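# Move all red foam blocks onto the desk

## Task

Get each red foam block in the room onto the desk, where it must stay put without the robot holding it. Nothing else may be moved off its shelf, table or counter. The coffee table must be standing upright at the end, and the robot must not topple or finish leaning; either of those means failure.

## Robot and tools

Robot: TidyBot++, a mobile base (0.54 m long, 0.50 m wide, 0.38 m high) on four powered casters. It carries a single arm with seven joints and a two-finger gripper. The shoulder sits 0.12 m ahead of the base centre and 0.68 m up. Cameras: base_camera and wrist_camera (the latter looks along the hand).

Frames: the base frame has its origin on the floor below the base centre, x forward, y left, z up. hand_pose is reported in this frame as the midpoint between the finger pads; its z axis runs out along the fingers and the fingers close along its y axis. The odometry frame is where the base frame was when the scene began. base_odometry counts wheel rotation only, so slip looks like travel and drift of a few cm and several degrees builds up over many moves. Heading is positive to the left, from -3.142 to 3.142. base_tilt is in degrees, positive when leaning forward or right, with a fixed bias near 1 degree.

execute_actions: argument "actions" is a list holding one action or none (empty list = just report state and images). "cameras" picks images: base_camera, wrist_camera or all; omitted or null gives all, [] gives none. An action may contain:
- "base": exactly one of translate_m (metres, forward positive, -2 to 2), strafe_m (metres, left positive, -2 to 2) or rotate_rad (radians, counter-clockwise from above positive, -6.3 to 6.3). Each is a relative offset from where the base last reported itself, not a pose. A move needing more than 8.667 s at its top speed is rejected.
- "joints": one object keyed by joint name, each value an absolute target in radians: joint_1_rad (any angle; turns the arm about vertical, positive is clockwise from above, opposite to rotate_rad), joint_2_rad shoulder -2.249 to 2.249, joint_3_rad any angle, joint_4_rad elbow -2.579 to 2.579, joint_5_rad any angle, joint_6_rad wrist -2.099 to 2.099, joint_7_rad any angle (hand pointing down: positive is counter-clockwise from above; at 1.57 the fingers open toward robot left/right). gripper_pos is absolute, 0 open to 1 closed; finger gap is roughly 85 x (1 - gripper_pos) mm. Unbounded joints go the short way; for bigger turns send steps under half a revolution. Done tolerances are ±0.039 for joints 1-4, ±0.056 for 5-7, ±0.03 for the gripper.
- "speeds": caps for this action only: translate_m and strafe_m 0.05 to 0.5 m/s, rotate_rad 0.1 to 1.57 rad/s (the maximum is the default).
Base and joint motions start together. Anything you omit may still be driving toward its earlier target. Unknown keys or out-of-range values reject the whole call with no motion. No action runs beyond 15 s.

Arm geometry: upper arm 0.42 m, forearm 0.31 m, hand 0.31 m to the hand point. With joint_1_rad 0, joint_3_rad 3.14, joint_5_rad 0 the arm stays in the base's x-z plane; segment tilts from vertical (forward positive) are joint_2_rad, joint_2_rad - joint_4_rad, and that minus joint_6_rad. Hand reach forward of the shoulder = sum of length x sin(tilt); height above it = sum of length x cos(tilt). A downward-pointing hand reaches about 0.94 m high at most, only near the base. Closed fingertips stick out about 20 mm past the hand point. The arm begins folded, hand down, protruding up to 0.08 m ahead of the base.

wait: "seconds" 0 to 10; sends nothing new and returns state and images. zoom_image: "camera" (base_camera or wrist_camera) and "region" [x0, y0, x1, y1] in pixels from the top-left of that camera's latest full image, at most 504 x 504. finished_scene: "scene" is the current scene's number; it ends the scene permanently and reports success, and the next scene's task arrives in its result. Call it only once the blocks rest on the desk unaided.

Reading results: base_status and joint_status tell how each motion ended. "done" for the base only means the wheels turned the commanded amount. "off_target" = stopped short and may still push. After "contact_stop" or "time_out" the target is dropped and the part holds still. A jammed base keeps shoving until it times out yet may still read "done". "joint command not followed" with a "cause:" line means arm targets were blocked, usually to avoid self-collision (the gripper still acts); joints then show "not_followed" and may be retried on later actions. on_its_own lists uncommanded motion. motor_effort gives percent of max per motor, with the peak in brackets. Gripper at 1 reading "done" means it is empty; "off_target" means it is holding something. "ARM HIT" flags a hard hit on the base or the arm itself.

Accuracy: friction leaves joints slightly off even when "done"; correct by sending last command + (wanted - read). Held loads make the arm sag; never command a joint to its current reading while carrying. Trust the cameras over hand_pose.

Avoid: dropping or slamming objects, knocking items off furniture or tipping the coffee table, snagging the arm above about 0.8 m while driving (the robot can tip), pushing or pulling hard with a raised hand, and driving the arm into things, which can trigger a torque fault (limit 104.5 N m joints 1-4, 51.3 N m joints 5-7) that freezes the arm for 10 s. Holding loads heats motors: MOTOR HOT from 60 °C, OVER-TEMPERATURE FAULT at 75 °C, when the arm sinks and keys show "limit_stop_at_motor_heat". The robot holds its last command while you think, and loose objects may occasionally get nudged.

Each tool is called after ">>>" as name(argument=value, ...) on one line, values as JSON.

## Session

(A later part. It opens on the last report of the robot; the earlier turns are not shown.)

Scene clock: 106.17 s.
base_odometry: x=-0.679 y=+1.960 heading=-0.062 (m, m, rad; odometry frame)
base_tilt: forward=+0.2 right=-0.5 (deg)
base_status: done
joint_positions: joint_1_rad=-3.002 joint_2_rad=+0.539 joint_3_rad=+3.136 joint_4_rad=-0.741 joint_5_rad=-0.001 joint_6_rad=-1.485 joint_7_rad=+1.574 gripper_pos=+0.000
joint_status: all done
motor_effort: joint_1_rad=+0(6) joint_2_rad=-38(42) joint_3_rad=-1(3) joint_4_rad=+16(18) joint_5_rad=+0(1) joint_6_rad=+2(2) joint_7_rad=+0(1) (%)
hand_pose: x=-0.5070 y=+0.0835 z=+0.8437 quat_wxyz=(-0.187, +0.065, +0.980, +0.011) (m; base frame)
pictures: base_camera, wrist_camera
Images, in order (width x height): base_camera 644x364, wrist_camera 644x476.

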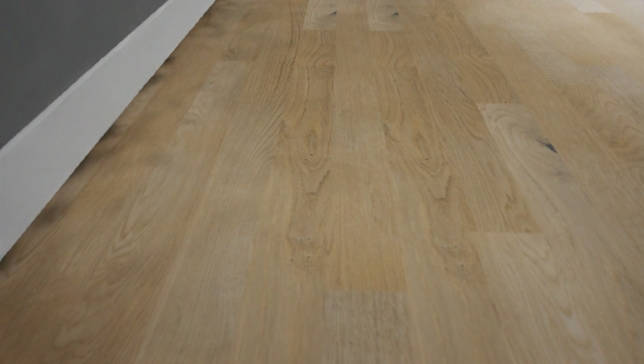

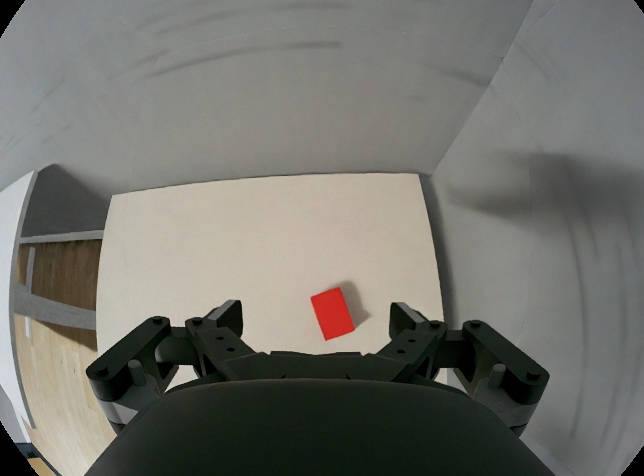

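>>> execute_actions(actions=[{"joints": {"joint_1_rad": -2.955, "joint_2_rad": 0.875, "joint_4_rad": -0.965, "joint_6_rad": -1.145, "joint_7_rad": 1.99}}], cameras=["wrist_camera"])

Scene clock: 110.67 s.
base_odometry: x=-0.679 y=+1.960 heading=-0.062 (m, m, rad; odometry frame)
base_tilt: forward=+0.2 right=-0.5 (deg)
base_status: not commanded
joint_positions: joint_1_rad=-2.968 joint_2_rad=+0.881 joint_3_rad=+3.136 joint_4_rad=-0.965 joint_5_rad=-0.001 joint_6_rad=-1.169 joint_7_rad=+1.959 gripper_pos=+0.000
joint_status: all done
motor_effort: joint_1_rad=+0(0) joint_2_rad=-47(54) joint_3_rad=-1(1) joint_4_rad=+15(19) joint_5_rad=+1(0) joint_6_rad=+0(2) joint_7_rad=+0(1) (%)
hand_pose: x=-0.5381 y=+0.1105 z=+0.5553 quat_wxyz=(-0.061, -0.109, +0.992, +0.015) (m; base frame)
pictures: wrist_camera
Images, in order (width x height): wrist_camera 644x476.

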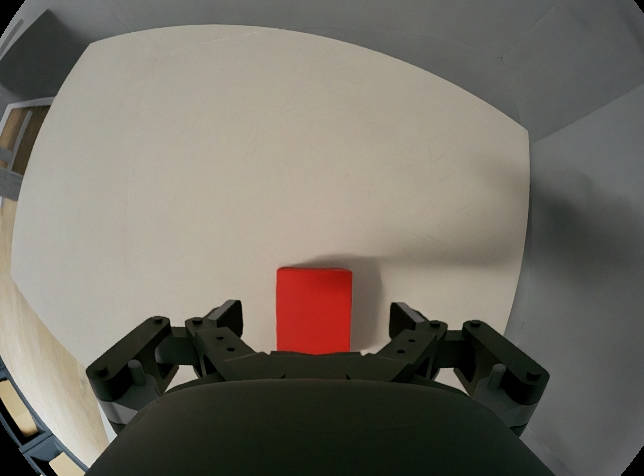

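>>> execute_actions(actions=[{"joints": {"joint_2_rad": 0.922, "joint_4_rad": -1.103, "joint_6_rad": -0.942}}], cameras=["wrist_camera"])

Scene clock: 113.07 s.
base_odometry: x=-0.679 y=+1.960 heading=-0.062 (m, m, rad; odometry frame)
base_tilt: forward=+0.2 right=-0.5 (deg)
base_status: not commanded
joint_positions: joint_1_rad=-2.968 joint_2_rad=+0.914 joint_3_rad=+3.136 joint_4_rad=-1.092 joint_5_rad=-0.001 joint_6_rad=-0.964 joint_7_rad=+1.959 gripper_pos=+0.000
joint_status: all done
motor_effort: joint_1_rad=+0(0) joint_2_rad=-48(49) joint_3_rad=-1(1) joint_4_rad=+14(16) joint_5_rad=+1(1) joint_6_rad=+0(0) joint_7_rad=+0(0) (%)
hand_pose: x=-0.5430 y=+0.1112 z=+0.4995 quat_wxyz=(-0.083, -0.108, +0.990, +0.021) (m; base frame)
pictures: wrist_camera
Images, in order (width x height): wrist_camera 644x476.

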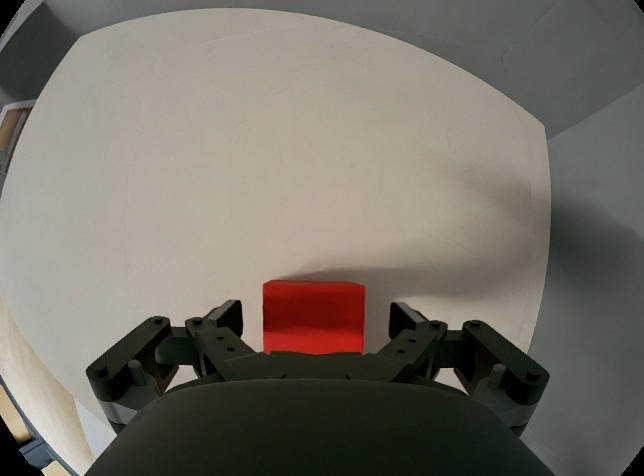

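>>> execute_actions(actions=[{"joints": {"joint_2_rad": 0.94, "gripper_pos": 0.43}}], cameras=["wrist_camera"])

Scene clock: 114.33 s.
base_odometry: x=-0.679 y=+1.960 heading=-0.062 (m, m, rad; odometry frame)
base_tilt: forward=+0.2 right=-0.5 (deg)
base_status: not commanded
joint_positions: joint_1_rad=-2.968 joint_2_rad=+0.919 joint_3_rad=+3.136 joint_4_rad=-1.092 joint_5_rad=-0.001 joint_6_rad=-0.964 joint_7_rad=+1.959 gripper_pos=+0.409
joint_status: all done
motor_effort: joint_1_rad=+0(1) joint_2_rad=-44(49) joint_3_rad=-1(1) joint_4_rad=+14(15) joint_5_rad=+0(1) joint_6_rad=+0(3) joint_7_rad=+1(0) (%)
hand_pose: x=-0.5422 y=+0.1110 z=+0.4960 quat_wxyz=(-0.081, -0.108, +0.991, +0.020) (m; base frame)
pictures: wrist_camera
Images, in order (width x height): wrist_camera 644x476.

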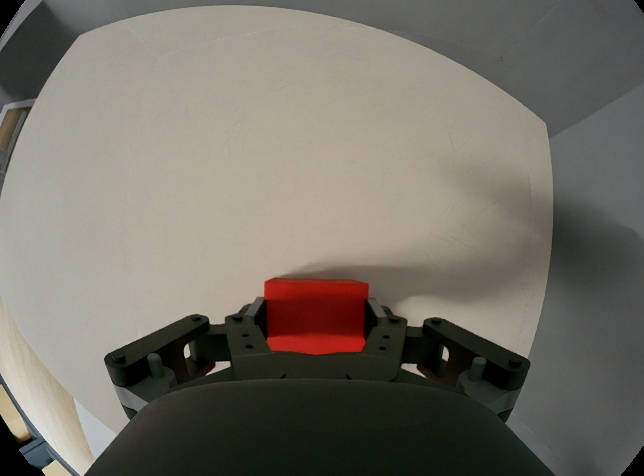

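>>> execute_actions(actions=[{"base": {"strafe_m": -0.58}, "speeds": {"strafe_m": 0.33}, "joints": {"joint_1_rad": 2.56, "joint_2_rad": 0.49, "joint_4_rad": -0.71, "joint_6_rad": -1.62, "gripper_pos": 1.0}}])

Scene clock: 121.67 s.
base_odometry: x=-0.715 y=+1.381 heading=-0.062 (m, m, rad; odometry frame)
base_tilt: forward=+0.3 right=-0.4 (deg)
base_status: done
joint_positions: joint_1_rad=-3.717 joint_2_rad=+0.500 joint_3_rad=+3.126 joint_4_rad=-0.725 joint_5_rad=-0.001 joint_6_rad=-1.599 joint_7_rad=+1.959 gripper_pos=+0.413
joint_status: gripper_pos off_target (ended at +0.413, target +1.000); the others done
motor_effort: joint_1_rad=+0(7) joint_2_rad=-37(53) joint_3_rad=+0(4) joint_4_rad=+16(19) joint_5_rad=+1(2) joint_6_rad=+2(2) joint_7_rad=+0(0) (%)
hand_pose: x=-0.3750 y=-0.3306 z=+0.8620 quat_wxyz=(-0.157, -0.463, +0.872, -0.020) (m; base frame)
pictures: base_camera, wrist_camera
Images, in order (width x height): base_camera 644x364, wrist_camera 644x476.

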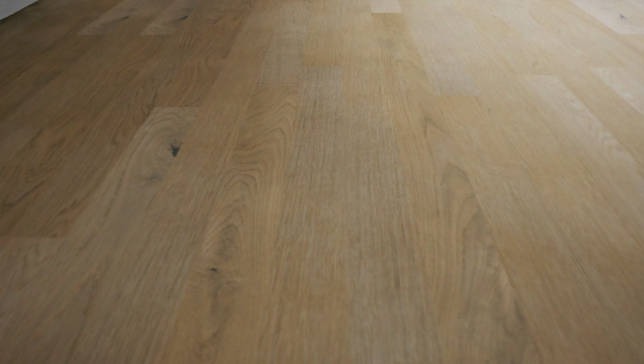

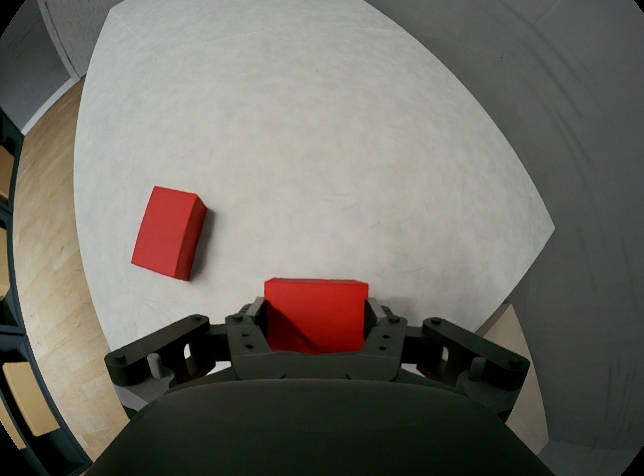

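>>> execute_actions(actions=[{"joints": {"joint_2_rad": 0.657}}], cameras=["wrist_camera"])

Scene clock: 124.80 s.
base_odometry: x=-0.715 y=+1.381 heading=-0.062 (m, m, rad; odometry frame)
base_tilt: forward=+0.2 right=-0.4 (deg)
base_status: not commanded
joint_positions: joint_1_rad=-3.717 joint_2_rad=+0.657 joint_3_rad=+3.126 joint_4_rad=-0.717 joint_5_rad=-0.001 joint_6_rad=-1.600 joint_7_rad=+1.959 gripper_pos=+0.413
joint_status: all done
motor_effort: joint_1_rad=+0(1) joint_2_rad=-41(46) joint_3_rad=-1(1) joint_4_rad=+16(18) joint_5_rad=+0(1) joint_6_rad=+1(2) joint_7_rad=+0(0) (%)
hand_pose: x=-0.3941 y=-0.3430 z=+0.7698 quat_wxyz=(-0.083, -0.467, +0.880, -0.014) (m; base frame)
pictures: wrist_camera
Images, in order (width x height): wrist_camera 644x476.

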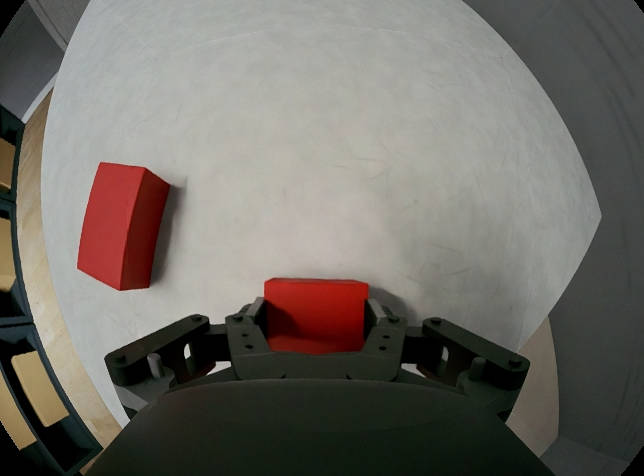

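>>> execute_actions(actions=[{"joints": {"gripper_pos": 0.2}}], cameras=["wrist_camera"])

Scene clock: 126.07 s.
base_odometry: x=-0.715 y=+1.381 heading=-0.062 (m, m, rad; odometry frame)
base_tilt: forward=+0.2 right=-0.4 (deg)
base_status: not commanded
joint_positions: joint_1_rad=-3.717 joint_2_rad=+0.657 joint_3_rad=+3.126 joint_4_rad=-0.717 joint_5_rad=-0.001 joint_6_rad=-1.600 joint_7_rad=+1.959 gripper_pos=+0.200
joint_status: all done
motor_effort: joint_1_rad=+0(0) joint_2_rad=-41(42) joint_3_rad=-1(1) joint_4_rad=+15(17) joint_5_rad=+0(0) joint_6_rad=+1(0) joint_7_rad=+0(1) (%)
hand_pose: x=-0.3941 y=-0.3430 z=+0.7698 quat_wxyz=(-0.083, -0.467, +0.880, -0.014) (m; base frame)
pictures: wrist_camera
Images, in order (width x height): wrist_camera 644x476.

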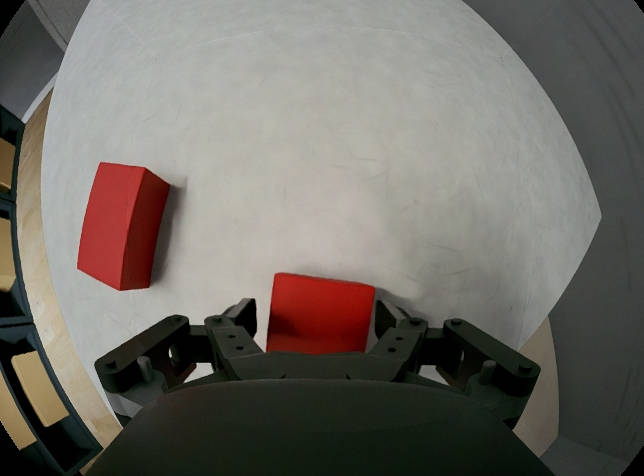

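>>> execute_actions(actions=[{"joints": {"joint_2_rad": 0.53, "gripper_pos": 0.0}}])

Scene clock: 127.30 s.
base_odometry: x=-0.715 y=+1.381 heading=-0.062 (m, m, rad; odometry frame)
base_tilt: forward=+0.2 right=-0.4 (deg)
base_status: not commanded
joint_positions: joint_1_rad=-3.717 joint_2_rad=+0.529 joint_3_rad=+3.126 joint_4_rad=-0.716 joint_5_rad=-0.001 joint_6_rad=-1.600 joint_7_rad=+1.959 gripper_pos=+0.000
joint_status: all done
motor_effort: joint_1_rad=+0(0) joint_2_rad=-37(45) joint_3_rad=+0(1) joint_4_rad=+16(17) joint_5_rad=+0(0) joint_6_rad=+1(2) joint_7_rad=+0(0) (%)
hand_pose: x=-0.3805 y=-0.3342 z=+0.8484 quat_wxyz=(-0.147, -0.464, +0.873, -0.019) (m; base frame)
pictures: base_camera, wrist_camera
Images, in order (width x height): base_camera 644x364, wrist_camera 644x476.

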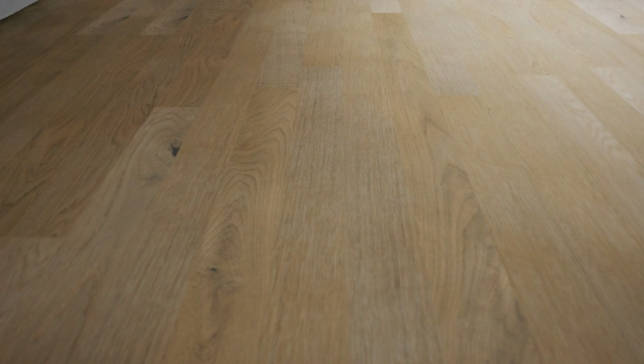

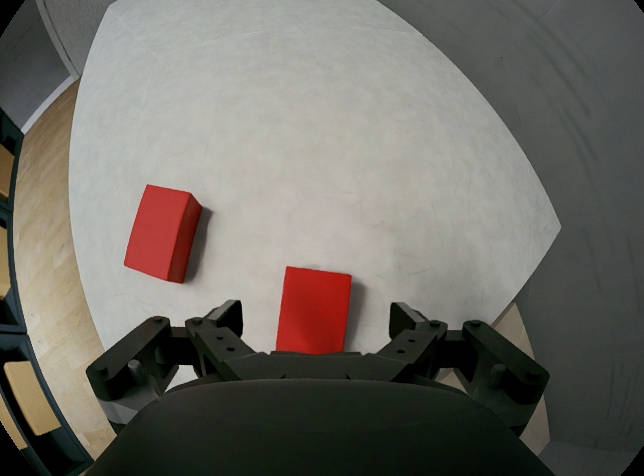

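>>> zoom_image(camera="wrist_camera", region=[0, 100, 130, 476])

Region (0, 100, 130, 476) of wrist_camera's 644x476 image, scaled by 1.340; it fills the left 174 columns of this view, and the rest is white.

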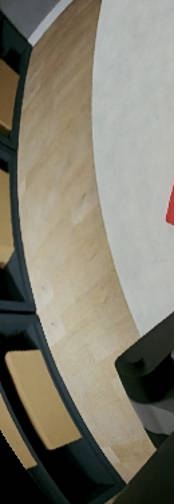

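>>> finished_scene(scene=2)

The scene is finished: the task was done.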